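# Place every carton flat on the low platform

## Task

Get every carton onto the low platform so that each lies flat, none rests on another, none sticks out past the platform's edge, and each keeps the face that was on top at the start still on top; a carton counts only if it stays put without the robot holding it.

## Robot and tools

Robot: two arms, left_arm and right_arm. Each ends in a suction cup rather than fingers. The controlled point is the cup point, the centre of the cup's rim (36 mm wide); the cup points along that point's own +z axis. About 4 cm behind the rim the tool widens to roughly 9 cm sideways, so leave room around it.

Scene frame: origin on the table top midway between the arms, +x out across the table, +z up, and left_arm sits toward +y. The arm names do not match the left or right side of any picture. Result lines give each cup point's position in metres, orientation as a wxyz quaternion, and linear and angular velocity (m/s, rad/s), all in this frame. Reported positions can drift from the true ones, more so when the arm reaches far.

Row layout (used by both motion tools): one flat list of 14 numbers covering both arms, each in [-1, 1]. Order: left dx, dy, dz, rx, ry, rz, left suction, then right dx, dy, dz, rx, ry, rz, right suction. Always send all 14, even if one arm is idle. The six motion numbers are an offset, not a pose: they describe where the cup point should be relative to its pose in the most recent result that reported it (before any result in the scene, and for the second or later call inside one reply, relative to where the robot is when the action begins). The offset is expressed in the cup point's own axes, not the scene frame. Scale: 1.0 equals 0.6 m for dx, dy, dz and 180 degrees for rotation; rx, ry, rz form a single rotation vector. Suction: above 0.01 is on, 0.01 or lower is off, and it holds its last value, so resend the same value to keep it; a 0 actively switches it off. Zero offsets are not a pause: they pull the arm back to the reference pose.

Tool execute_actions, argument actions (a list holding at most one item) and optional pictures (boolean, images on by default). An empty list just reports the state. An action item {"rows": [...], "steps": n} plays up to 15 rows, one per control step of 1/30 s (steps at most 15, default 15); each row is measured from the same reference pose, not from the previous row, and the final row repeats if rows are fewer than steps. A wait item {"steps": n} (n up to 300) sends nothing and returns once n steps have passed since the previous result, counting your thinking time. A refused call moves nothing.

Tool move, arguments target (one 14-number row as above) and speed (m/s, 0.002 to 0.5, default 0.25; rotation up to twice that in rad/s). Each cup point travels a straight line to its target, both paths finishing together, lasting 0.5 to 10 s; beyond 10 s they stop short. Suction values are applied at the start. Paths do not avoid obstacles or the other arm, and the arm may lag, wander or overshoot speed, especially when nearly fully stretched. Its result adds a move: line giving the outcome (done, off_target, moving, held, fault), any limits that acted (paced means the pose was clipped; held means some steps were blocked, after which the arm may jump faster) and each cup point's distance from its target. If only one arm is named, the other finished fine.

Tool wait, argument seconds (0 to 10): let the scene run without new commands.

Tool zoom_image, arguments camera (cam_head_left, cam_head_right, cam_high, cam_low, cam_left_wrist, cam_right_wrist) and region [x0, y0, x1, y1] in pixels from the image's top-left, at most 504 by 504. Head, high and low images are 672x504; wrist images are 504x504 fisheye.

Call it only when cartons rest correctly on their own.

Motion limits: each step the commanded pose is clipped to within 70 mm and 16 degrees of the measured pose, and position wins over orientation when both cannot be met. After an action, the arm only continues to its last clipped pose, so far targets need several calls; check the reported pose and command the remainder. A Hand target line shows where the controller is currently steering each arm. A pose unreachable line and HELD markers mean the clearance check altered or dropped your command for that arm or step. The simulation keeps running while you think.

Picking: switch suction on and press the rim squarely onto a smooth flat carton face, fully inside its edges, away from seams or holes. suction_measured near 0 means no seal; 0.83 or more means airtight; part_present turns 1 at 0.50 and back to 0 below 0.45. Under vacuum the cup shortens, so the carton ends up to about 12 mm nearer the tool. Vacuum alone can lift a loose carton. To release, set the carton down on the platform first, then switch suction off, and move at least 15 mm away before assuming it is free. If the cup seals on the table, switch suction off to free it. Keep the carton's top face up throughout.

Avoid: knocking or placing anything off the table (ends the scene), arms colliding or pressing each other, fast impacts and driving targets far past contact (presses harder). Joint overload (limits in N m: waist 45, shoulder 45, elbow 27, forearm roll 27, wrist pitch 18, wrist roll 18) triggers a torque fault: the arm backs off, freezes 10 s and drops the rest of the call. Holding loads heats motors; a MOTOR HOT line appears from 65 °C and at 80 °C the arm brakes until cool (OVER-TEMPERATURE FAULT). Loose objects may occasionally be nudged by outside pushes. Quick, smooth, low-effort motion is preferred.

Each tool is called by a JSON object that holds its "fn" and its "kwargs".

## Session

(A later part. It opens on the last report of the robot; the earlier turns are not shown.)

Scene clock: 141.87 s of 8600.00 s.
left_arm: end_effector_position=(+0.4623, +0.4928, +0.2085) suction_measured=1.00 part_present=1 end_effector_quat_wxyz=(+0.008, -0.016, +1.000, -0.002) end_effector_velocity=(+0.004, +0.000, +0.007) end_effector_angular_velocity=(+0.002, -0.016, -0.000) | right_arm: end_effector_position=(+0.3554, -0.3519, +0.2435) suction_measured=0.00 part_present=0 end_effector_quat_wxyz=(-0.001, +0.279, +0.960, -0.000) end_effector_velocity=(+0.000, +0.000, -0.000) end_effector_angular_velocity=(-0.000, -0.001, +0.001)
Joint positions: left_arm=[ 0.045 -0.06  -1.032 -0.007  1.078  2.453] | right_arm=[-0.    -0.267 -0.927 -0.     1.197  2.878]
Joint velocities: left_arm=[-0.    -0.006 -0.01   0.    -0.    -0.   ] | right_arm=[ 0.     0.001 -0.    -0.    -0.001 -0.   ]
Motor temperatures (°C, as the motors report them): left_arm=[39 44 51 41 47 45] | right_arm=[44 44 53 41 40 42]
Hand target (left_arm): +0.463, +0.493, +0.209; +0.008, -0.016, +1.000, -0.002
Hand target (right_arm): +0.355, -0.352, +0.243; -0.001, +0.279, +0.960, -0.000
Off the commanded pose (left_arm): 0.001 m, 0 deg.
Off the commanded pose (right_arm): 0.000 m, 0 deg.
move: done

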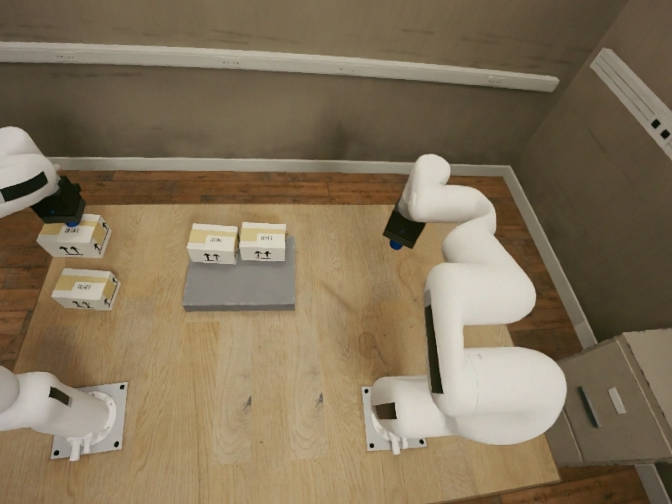

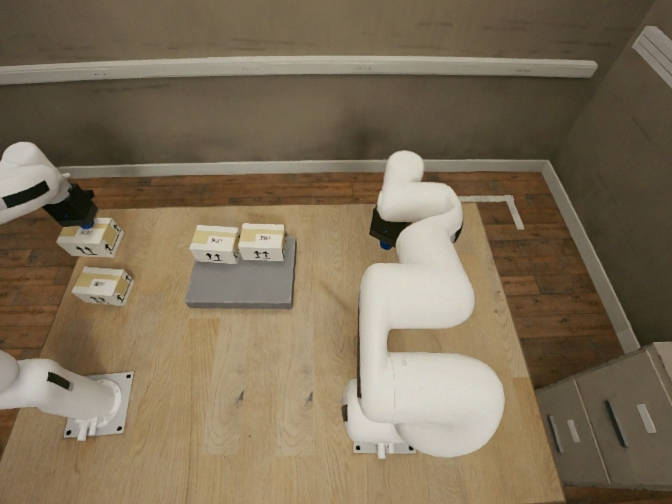

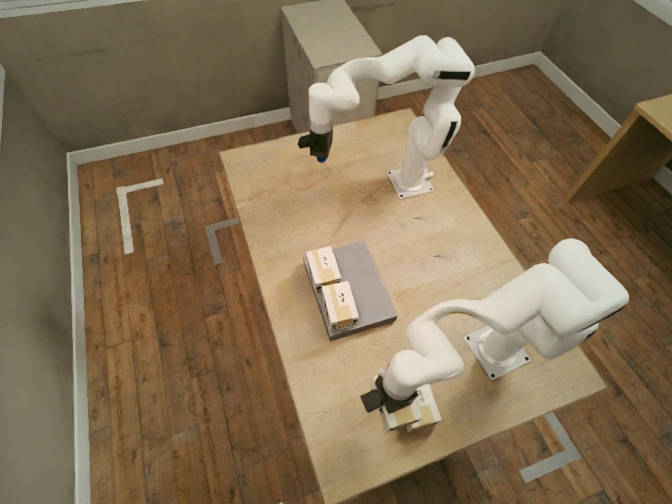

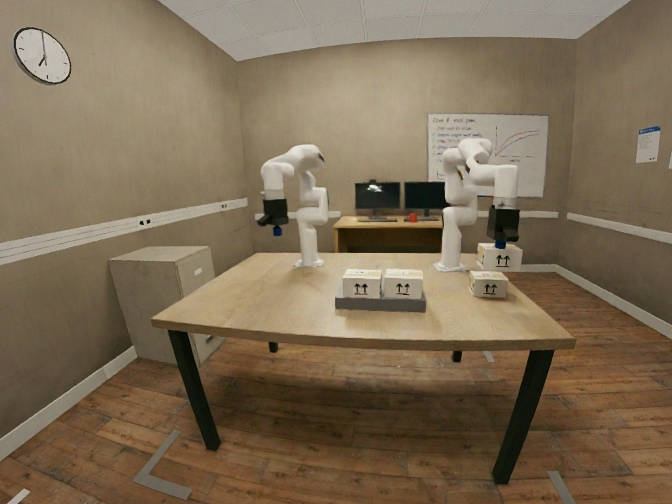

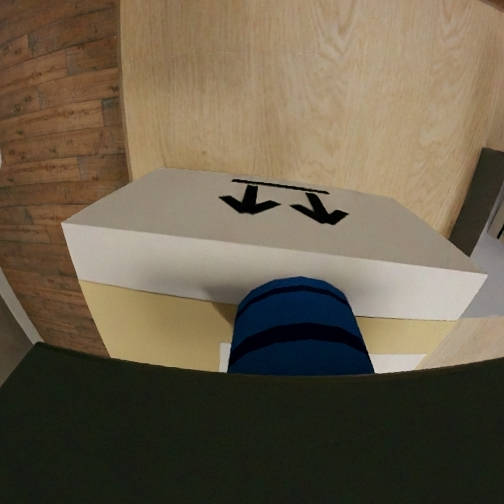

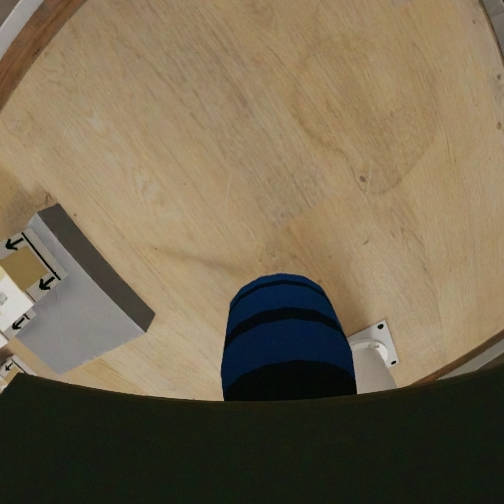

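{"fn": "move", "kwargs": {"target": [0.107,-0.83,0.0,0,0,0,1,0,0,0,0,0,0,0], "speed": 0.22}}

{"fn": "move", "kwargs": {"target": [0,0,0.1,0,0,0,1,0,0,0,0,0,0,0], "speed": 0.04}}

{"fn": "zoom_image", "kwargs": {"camera": "cam_head_right", "region": [170,180,320,320]}}

{"fn": "zoom_image", "kwargs": {"camera": "cam_high", "region": [270,200,450,360]}}

Scene clock: 151.67 s of 8600.00 s.
left_arm: end_effector_position=(+0.4134, -0.0082, +0.2128) suction_measured=1.00 part_present=1 end_effector_quat_wxyz=(+0.008, -0.016, +1.000, -0.006) end_effector_velocity=(-0.002, -0.003, -0.000) end_effector_angular_velocity=(+0.001, +0.002, -0.003) | right_arm: end_effector_position=(+0.3554, -0.3519, +0.2435) suction_measured=0.00 part_present=0 end_effector_quat_wxyz=(-0.001, +0.279, +0.960, -0.000) end_effector_velocity=(-0.000, +0.000, +0.000) end_effector_angular_velocity=(+0.000, +0.001, +0.000)
Joint positions: left_arm=[-0.916  0.444 -1.701  0.004  1.238  1.487] | right_arm=[-0.    -0.267 -0.927 -0.     1.197  2.878]
Joint velocities: left_arm=[-0.005  0.006 -0.009 -0.     0.005 -0.002] | right_arm=[ 0.001 -0.    -0.     0.     0.001  0.   ]
Motor temperatures (°C, as the motors report them): left_arm=[39 44 52 41 47 45] | right_arm=[44 44 53 41 40 42]
Hand target (left_arm): +0.413, -0.009, +0.213; +0.008, -0.016, +1.000, -0.006
Hand target (right_arm): +0.355, -0.352, +0.243; -0.001, +0.279, +0.960, -0.000
Off the commanded pose (left_arm): 0.003 m, 0 deg.
Off the commanded pose (right_arm): 0.000 m, 0 deg.
After step 90, 4.03 s passed at rest.
move: done

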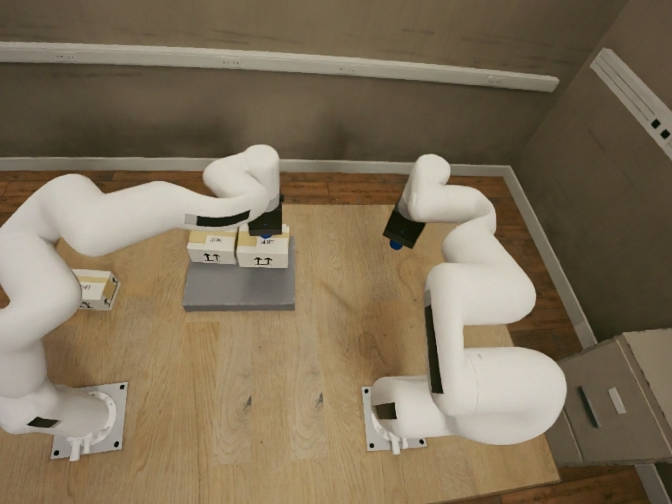

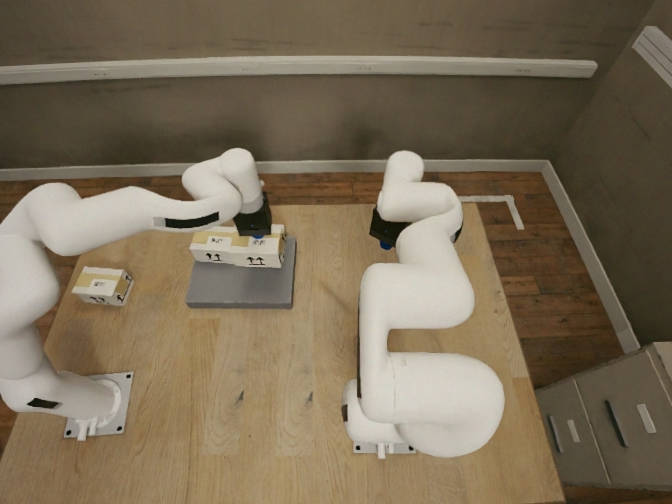

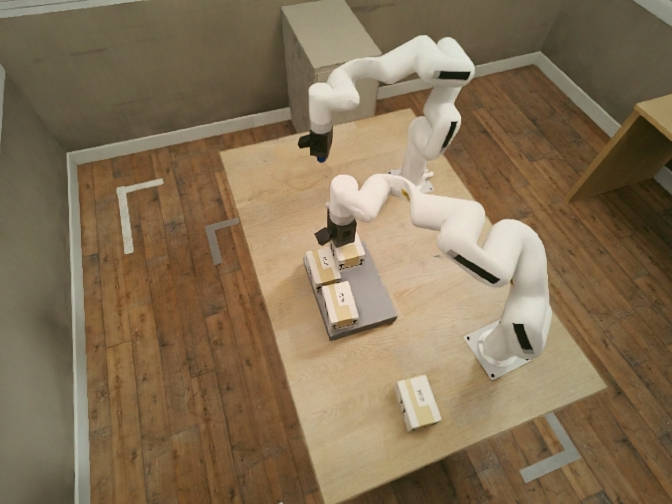

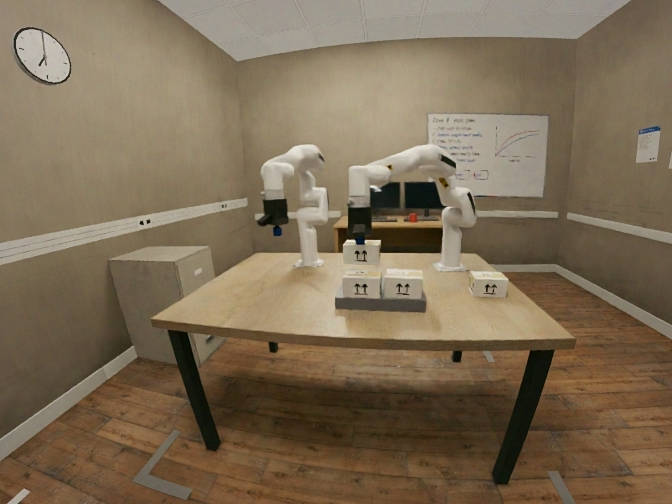

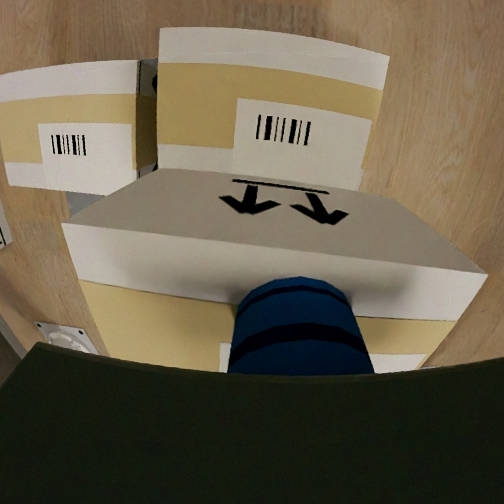

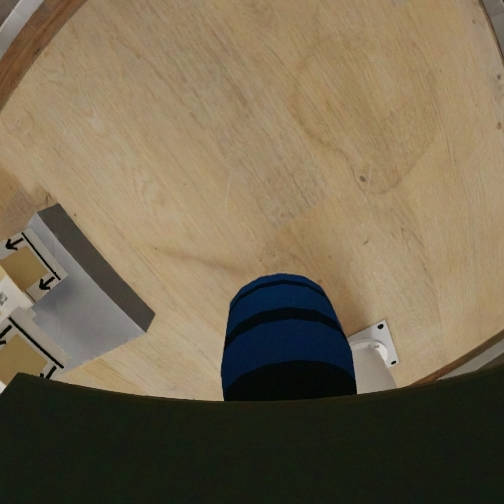

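Scene clock: 153.40 s of 8600.00 s.
left_arm: end_effector_position=(+0.4221, -0.0179, +0.1860) suction_measured=1.00 part_present=1 end_effector_quat_wxyz=(+0.028, -0.016, +0.999, -0.030) end_effector_velocity=(-0.000, -0.001, -0.001) end_effector_angular_velocity=(-0.001, -0.001, -0.001) | right_arm: end_effector_position=(+0.3554, -0.3519, +0.2435) suction_measured=0.00 part_present=0 end_effector_quat_wxyz=(-0.001, +0.279, +0.960, -0.000) end_effector_velocity=(+0.000, -0.000, +0.000) end_effector_angular_velocity=(+0.000, -0.001, -0.002)
Joint positions: left_arm=[-0.916  0.45  -1.619  0.004  1.087  1.486] | right_arm=[-0.    -0.267 -0.927 -0.     1.197  2.878]
Joint velocities: left_arm=[-0.001  0.001  0.001  0.    -0.003 -0.   ] | right_arm=[-0.    -0.     0.     0.    -0.001  0.001]
Motor temperatures (°C, as the motors report them): left_arm=[39 44 52 41 47 45] | right_arm=[44 44 53 41 40 42]
Hand target (left_arm): +0.413, -0.008, +0.154; +0.008, -0.016, +1.000, -0.006
Hand target (right_arm): +0.355, -0.352, +0.243; -0.001, +0.279, +0.960, -0.000
Off the commanded pose (left_arm): 0.035 m, 4 deg.
Off the commanded pose (right_arm): 0.000 m, 0 deg.
move: off_target (left_arm)

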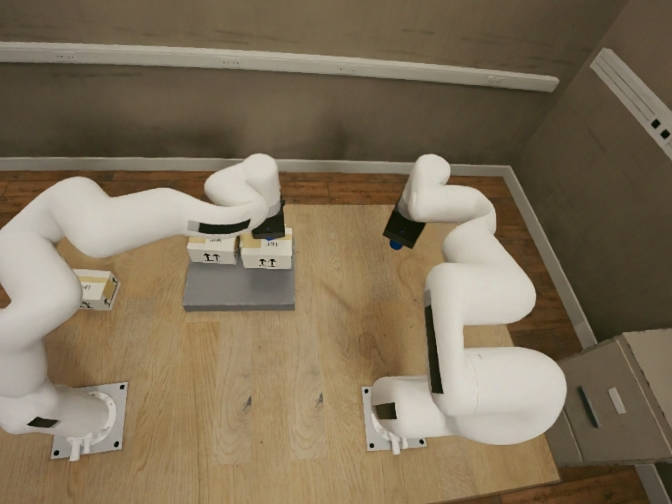

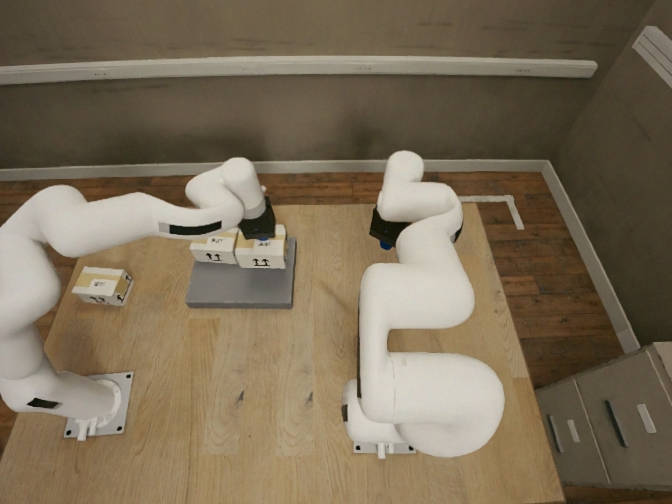

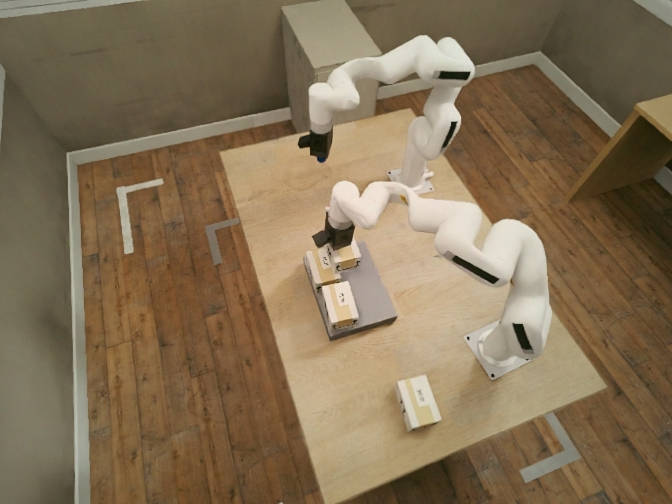

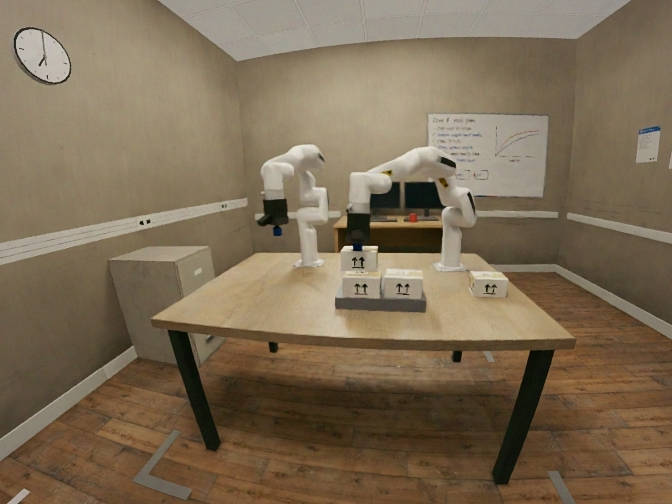

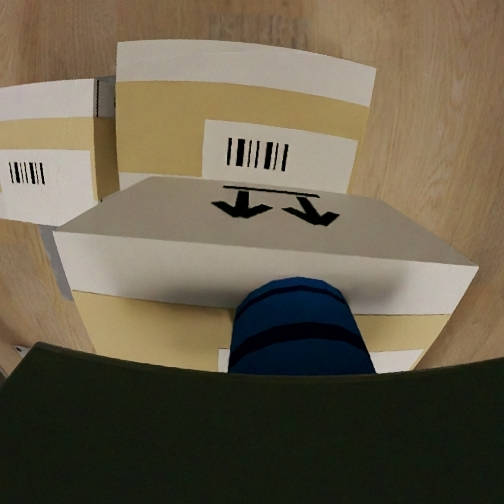

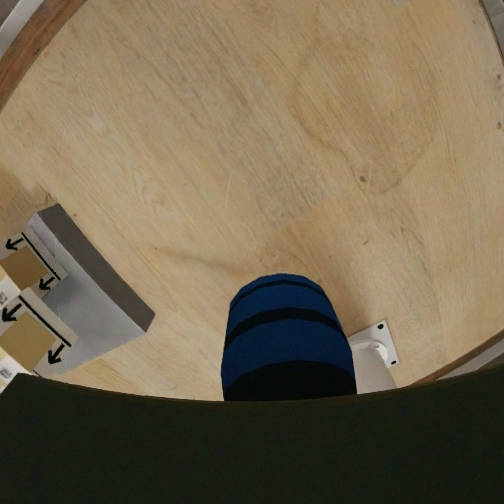

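Region (170, 180, 320, 320) of cam_head_right's 672x504 image, scaled by 3.360, with more detail than that image has; it fills the top 470 rows of this view, and the rest is white.

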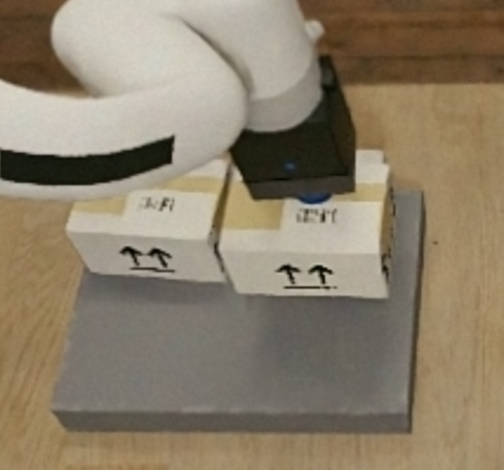

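Region (270, 200, 450, 360) of cam_high's 672x504 image, scaled by 2.800, with more detail than that image has.

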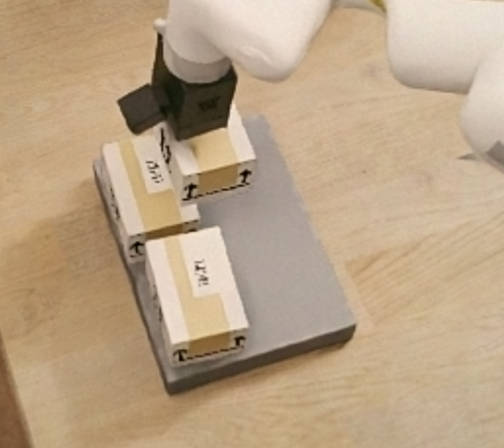

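{"fn": "move", "kwargs": {"target": [0,0,-0.025,-0.015,0.013,0,1,0,0,0,0,0,0,0], "speed": 0.03}}

{"fn": "move", "kwargs": {"target": [0.042,0.016,0,0,0,0,1,0,0,0,0,0,0,0], "speed": 0.04}}

Scene clock: 161.50 s of 8600.00 s.
left_arm: end_effector_position=(+0.4213, -0.0169, +0.2007) suction_measured=1.00 part_present=1 end_effector_quat_wxyz=(+0.007, -0.016, +1.000, -0.006) end_effector_velocity=(-0.001, -0.000, -0.000) end_effector_angular_velocity=(+0.003, +0.002, -0.001) | right_arm: end_effector_position=(+0.3554, -0.3519, +0.2435) suction_measured=0.00 part_present=0 end_effector_quat_wxyz=(-0.001, +0.279, +0.960, -0.000) end_effector_velocity=(+0.000, -0.000, +0.000) end_effector_angular_velocity=(-0.000, -0.001, +0.000)
Joint positions: left_arm=[-0.916  0.497 -1.747  0.003  1.231  1.487] | right_arm=[-0.    -0.267 -0.927 -0.     1.197  2.878]
Joint velocities: left_arm=[-0.001  0.003 -0.004  0.     0.005  0.   ] | right_arm=[-0.    -0.     0.    -0.    -0.001 -0.   ]
Motor temperatures (°C, as the motors report them): left_arm=[39 43 50 41 47 45] | right_arm=[44 44 53 41 40 42]
Hand target (left_arm): +0.421, -0.017, +0.201; +0.007, -0.016, +1.000, -0.006
Hand target (right_arm): +0.355, -0.352, +0.243; -0.001, +0.279, +0.960, -0.000
Off the commanded pose (left_arm): 0.000 m, 0 deg.
Off the commanded pose (right_arm): 0.000 m, 0 deg.
After step 90, 3.80 s passed at rest.
move: done

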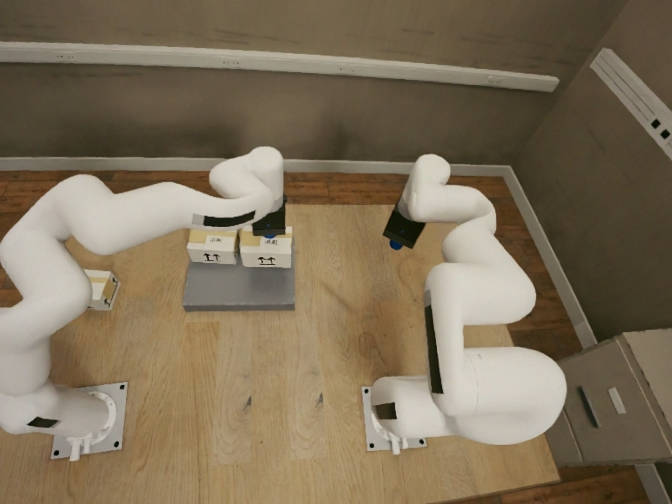

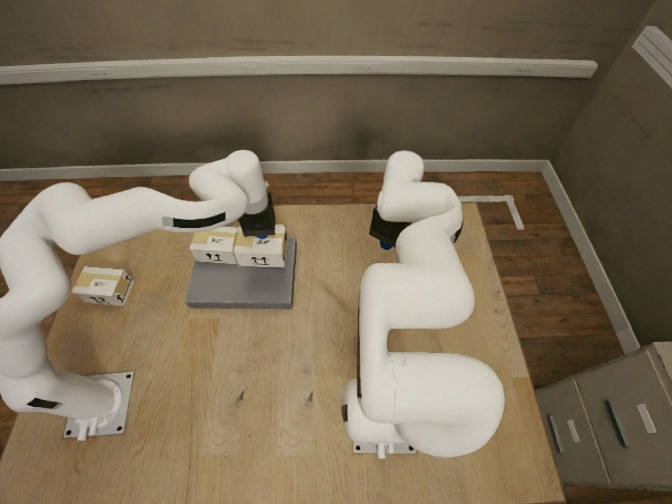

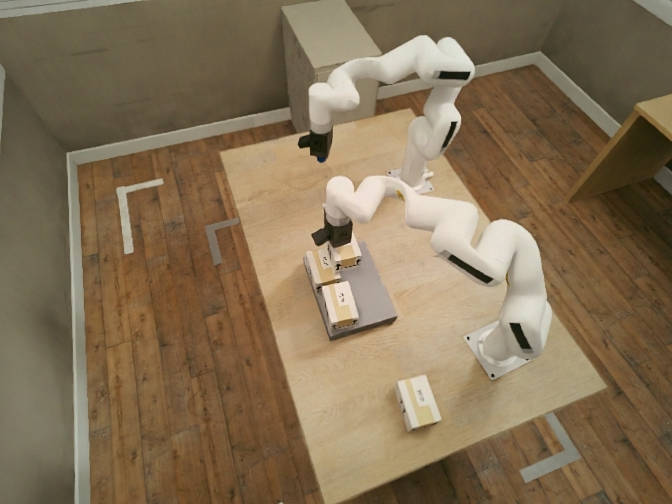

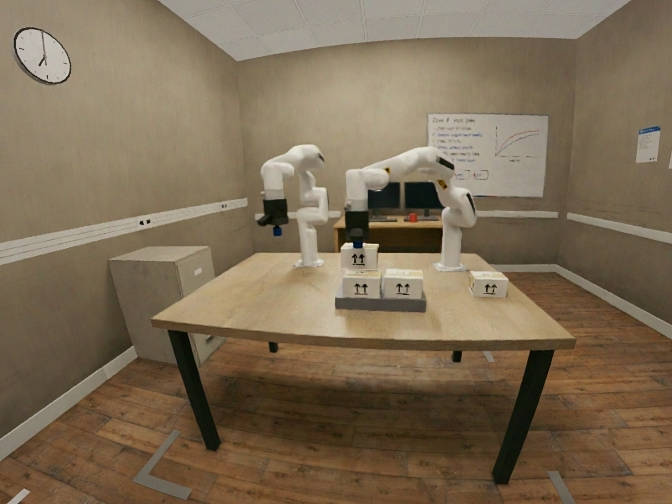

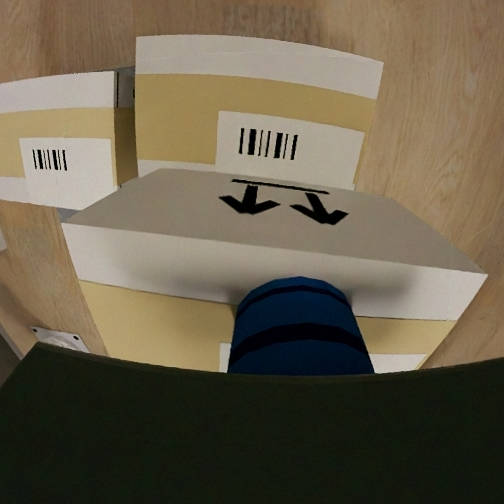

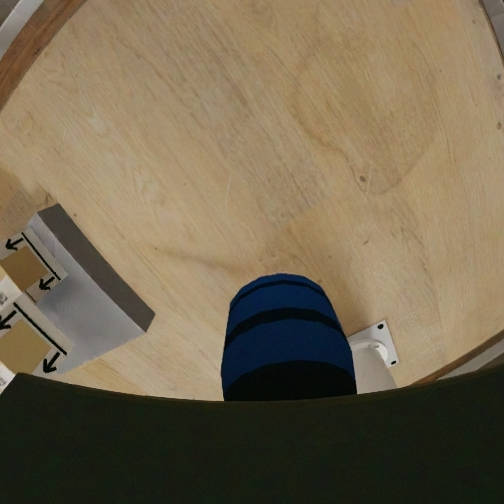

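Scene clock: 162.47 s of 8600.00 s.
left_arm: end_effector_position=(+0.3959, -0.0082, +0.2004) suction_measured=1.00 part_present=1 end_effector_quat_wxyz=(+0.007, -0.016, +1.000, -0.006) end_effector_velocity=(-0.001, +0.000, -0.001) end_effector_angular_velocity=(+0.000, +0.000, +0.000) | right_arm: end_effector_position=(+0.3554, -0.3519, +0.2435) suction_measured=0.00 part_present=0 end_effector_quat_wxyz=(-0.001, +0.279, +0.960, -0.000) end_effector_velocity=(-0.000, +0.000, -0.000) end_effector_angular_velocity=(+0.000, +0.000, +0.001)
Joint positions: left_arm=[-0.938  0.405 -1.609  0.003  1.185  1.465] | right_arm=[-0.    -0.267 -0.927 -0.     1.197  2.878]
Joint velocities: left_arm=[-0.001 -0.002  0.005  0.    -0.003 -0.001] | right_arm=[ 0.  0.  0.  0.  0. -0.]
Motor temperatures (°C, as the motors report them): left_arm=[39 44 50 41 47 45] | right_arm=[44 44 53 41 40 42]
Hand target (left_arm): +0.396, -0.008, +0.200; +0.007, -0.016, +1.000, -0.006
Hand target (right_arm): +0.355, -0.352, +0.243; -0.001, +0.279, +0.960, -0.000
Off the commanded pose (left_arm): 0.000 m, 0 deg.
Off the commanded pose (right_arm): 0.000 m, 0 deg.
move: done

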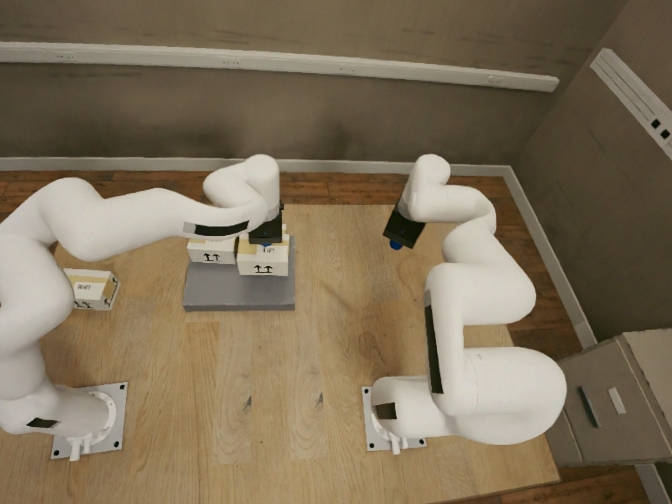

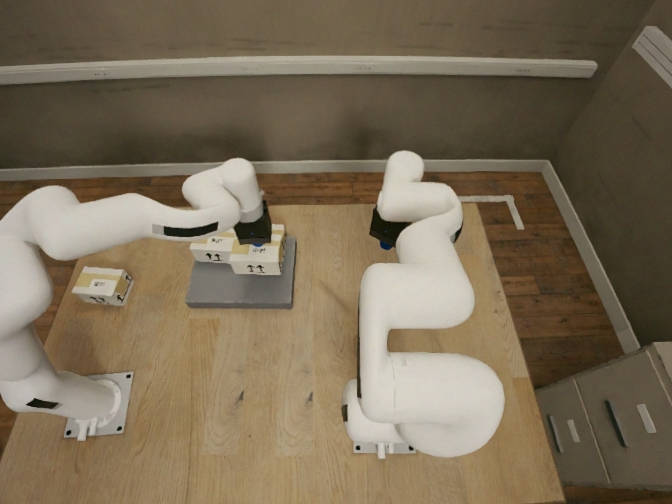

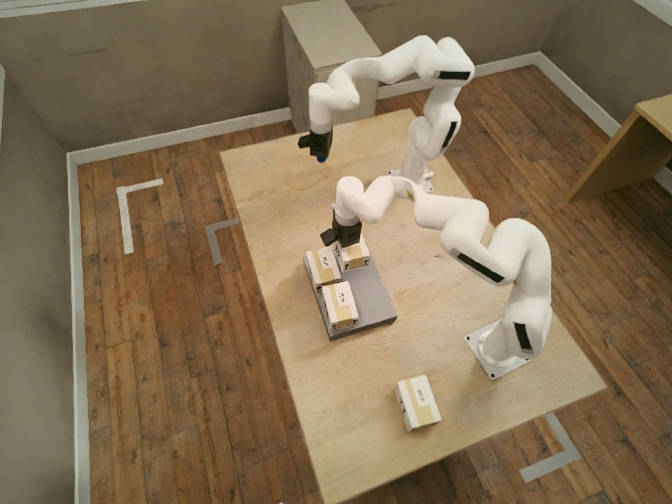

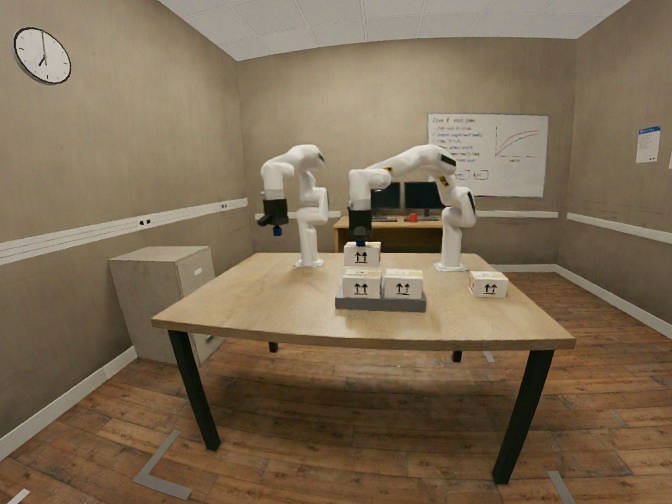

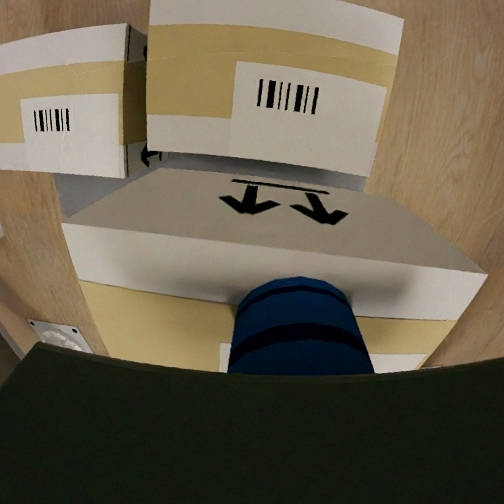

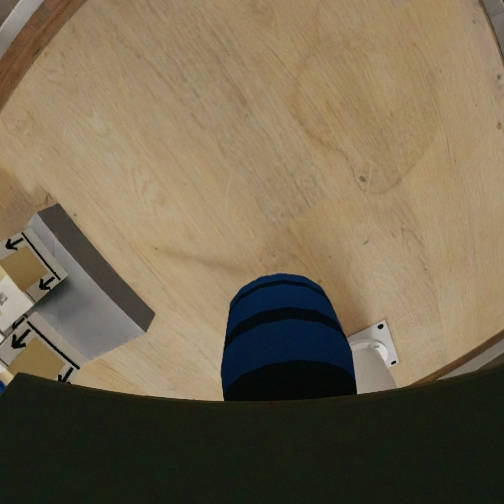

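{"fn": "move", "kwargs": {"target": [0.012,0.004,0,0,0,0,1,0,0,0,0,0,0,0], "speed": 0.03}}

{"fn": "move", "kwargs": {"target": [0,0,0.1,0,0,0,1,0,0,0,0,0,0,0], "speed": 0.025}}

{"fn": "zoom_image", "kwargs": {"camera": "cam_head_right", "region": [170,180,320,320]}}

Scene clock: 168.63 s of 8600.00 s.
left_arm: end_effector_position=(+0.3887, -0.0060, +0.2003) suction_measured=1.00 part_present=1 end_effector_quat_wxyz=(+0.007, -0.016, +1.000, -0.006) end_effector_velocity=(+0.001, +0.001, +0.000) end_effector_angular_velocity=(-0.002, -0.002, +0.003) | right_arm: end_effector_position=(+0.3554, -0.3519, +0.2435) suction_measured=0.00 part_present=0 end_effector_quat_wxyz=(-0.001, +0.279, +0.960, -0.000) end_effector_velocity=(-0.000, +0.000, +0.000) end_effector_angular_velocity=(+0.000, -0.000, -0.000)
Joint positions: left_arm=[-0.945  0.381 -1.574  0.003  1.174  1.458] | right_arm=[-0.    -0.267 -0.927 -0.     1.197  2.878]
Joint velocities: left_arm=[ 0.002 -0.002  0.003  0.    -0.003 -0.001] | right_arm=[ 0. -0.  0.  0.  0.  0.]
Motor temperatures (°C, as the motors report them): left_arm=[39 44 51 41 47 45] | right_arm=[44 44 53 41 40 42]
Hand target (left_arm): +0.389, -0.006, +0.200; +0.007, -0.016, +1.000, -0.006
Hand target (right_arm): +0.355, -0.352, +0.243; -0.001, +0.279, +0.960, -0.000
Off the commanded pose (left_arm): 0.000 m, 0 deg.
Off the commanded pose (right_arm): 0.000 m, 0 deg.
After step 90, 2.47 s passed at rest.
move: done

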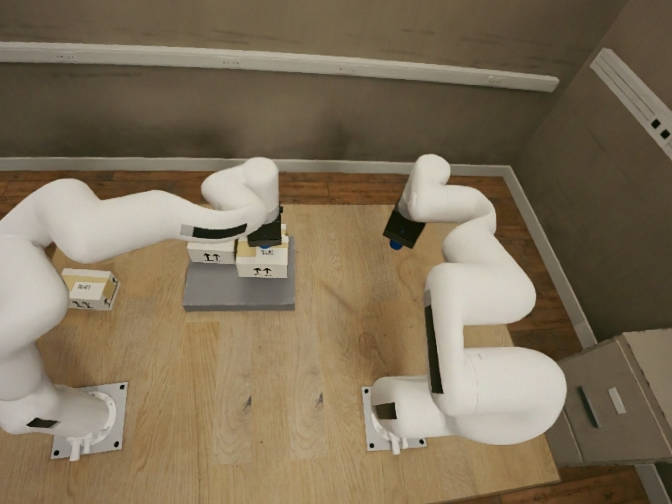

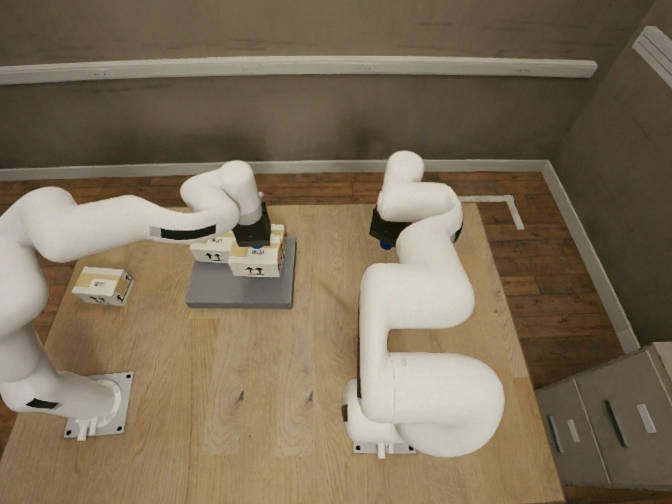

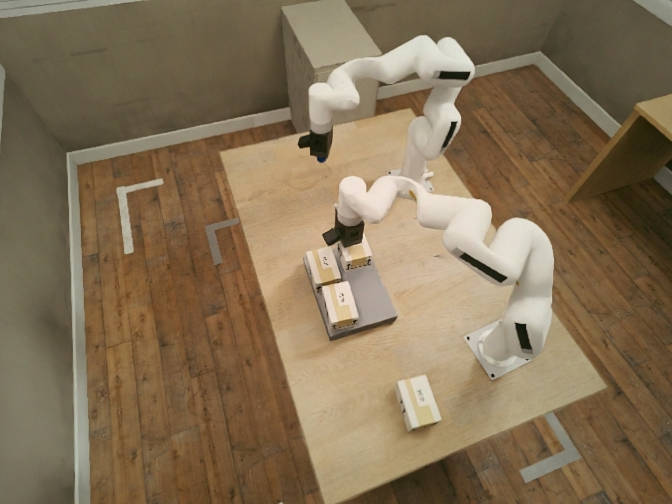

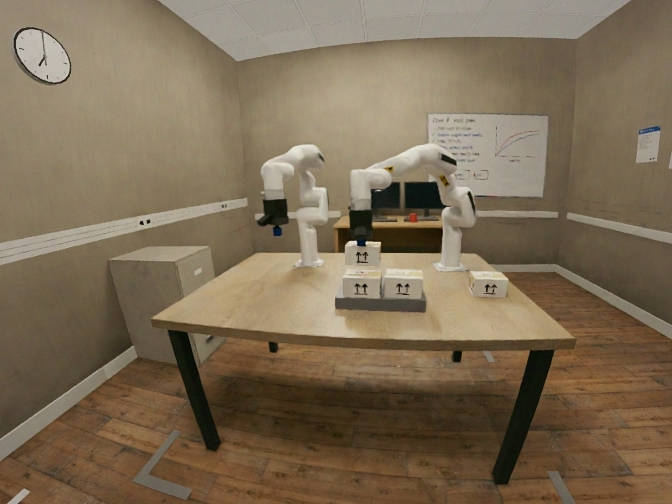

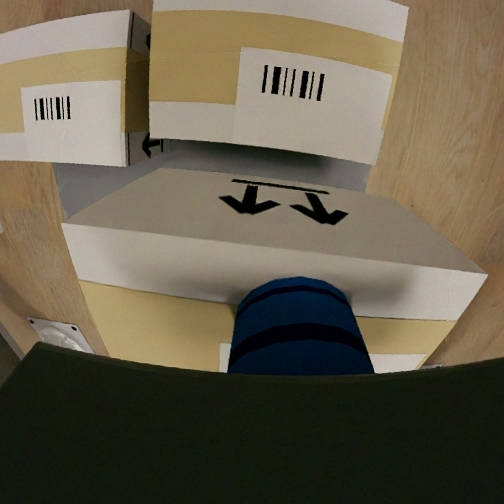

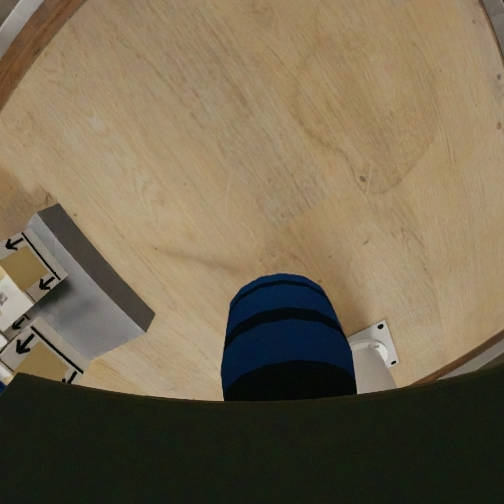

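Scene clock: 171.30 s of 8600.00 s.
left_arm: end_effector_position=(+0.3893, -0.0068, +0.1404) suction_measured=1.00 part_present=1 end_effector_quat_wxyz=(+0.007, -0.016, +1.000, -0.006) end_effector_velocity=(+0.002, -0.002, +0.003) end_effector_angular_velocity=(-0.008, -0.006, +0.001) | right_arm: end_effector_position=(+0.3554, -0.3519, +0.2435) suction_measured=0.00 part_present=0 end_effector_quat_wxyz=(-0.001, +0.279, +0.960, -0.000) end_effector_velocity=(+0.000, +0.000, +0.000) end_effector_angular_velocity=(-0.000, -0.000, +0.001)
Joint positions: left_arm=[-0.945  0.435 -1.478  0.003  1.024  1.458] | right_arm=[-0.    -0.267 -0.927 -0.     1.197  2.878]
Joint velocities: left_arm=[ 0.001 -0.002 -0.004 -0.    -0.004  0.   ] | right_arm=[ 0. -0. -0. -0.  0. -0.]
Motor temperatures (°C, as the motors report them): left_arm=[39 44 51 41 47 45] | right_arm=[44 44 53 41 40 42]
Hand target (left_arm): +0.389, -0.007, +0.140; +0.007, -0.016, +1.000, -0.006
Hand target (right_arm): +0.355, -0.352, +0.243; -0.001, +0.279, +0.960, -0.000
Off the commanded pose (left_arm): 0.000 m, 0 deg.
Off the commanded pose (right_arm): 0.000 m, 0 deg.
move: done

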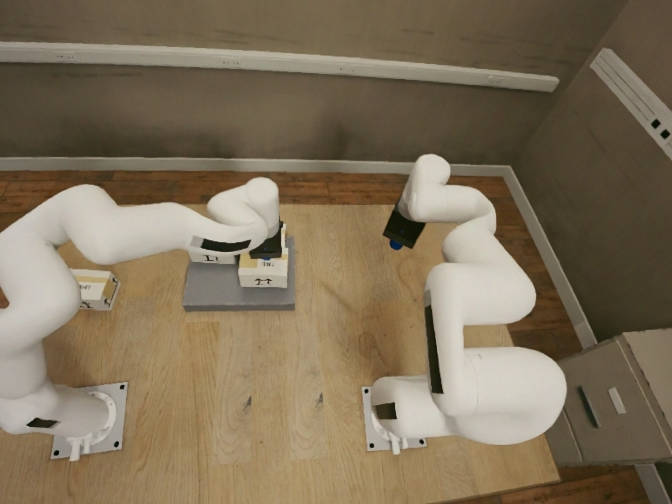

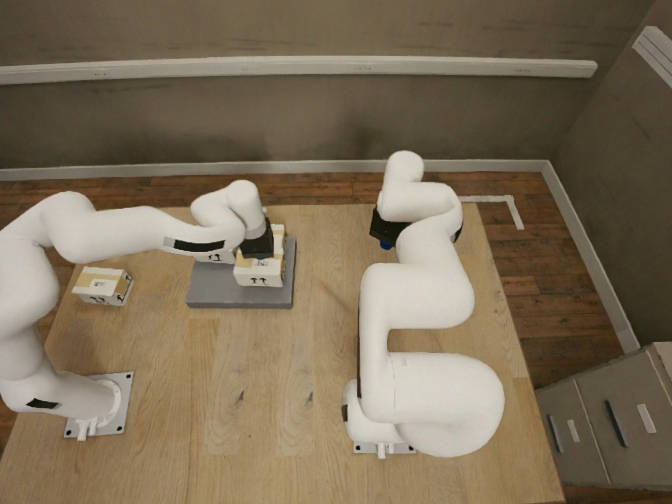

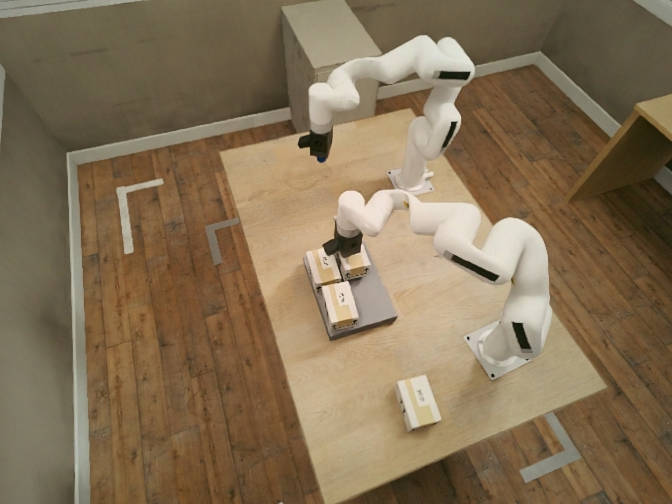

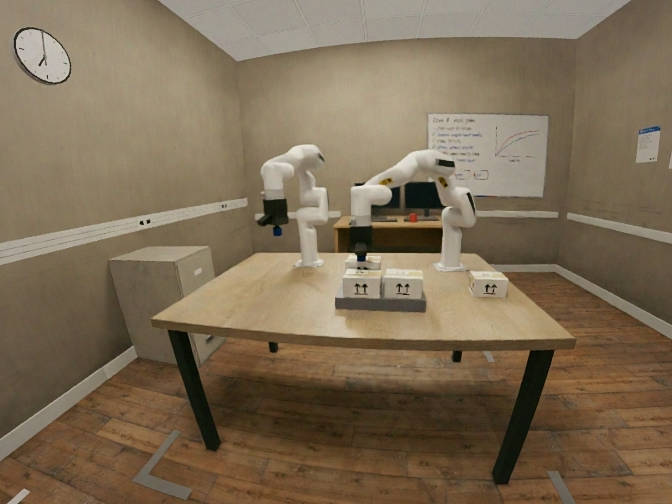

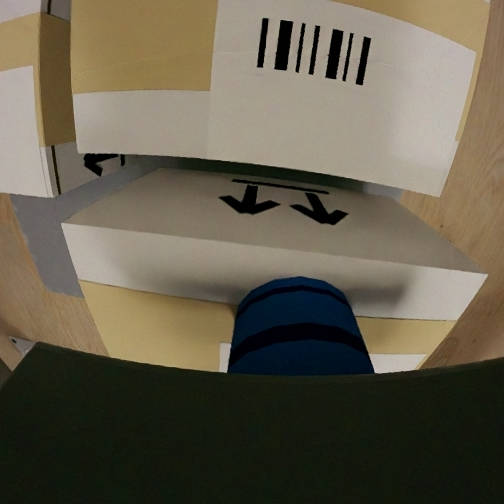

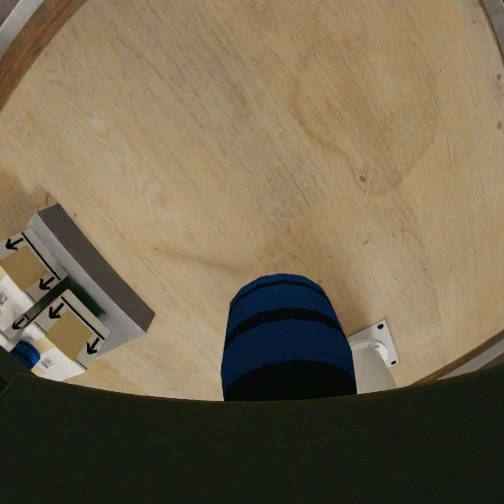

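Region (170, 180, 320, 320) of cam_head_right's 672x504 image, scaled by 3.360, with more detail than that image has; it fills the top 470 rows of this view, and the rest is white.

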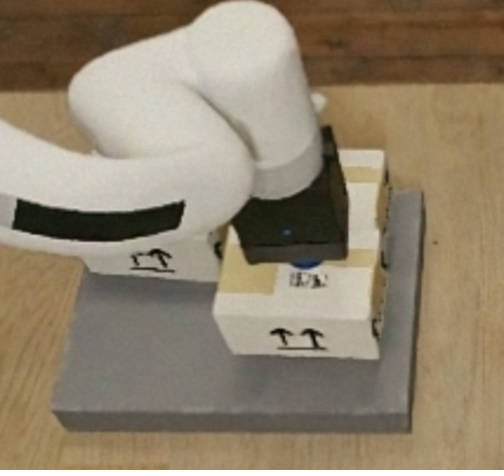

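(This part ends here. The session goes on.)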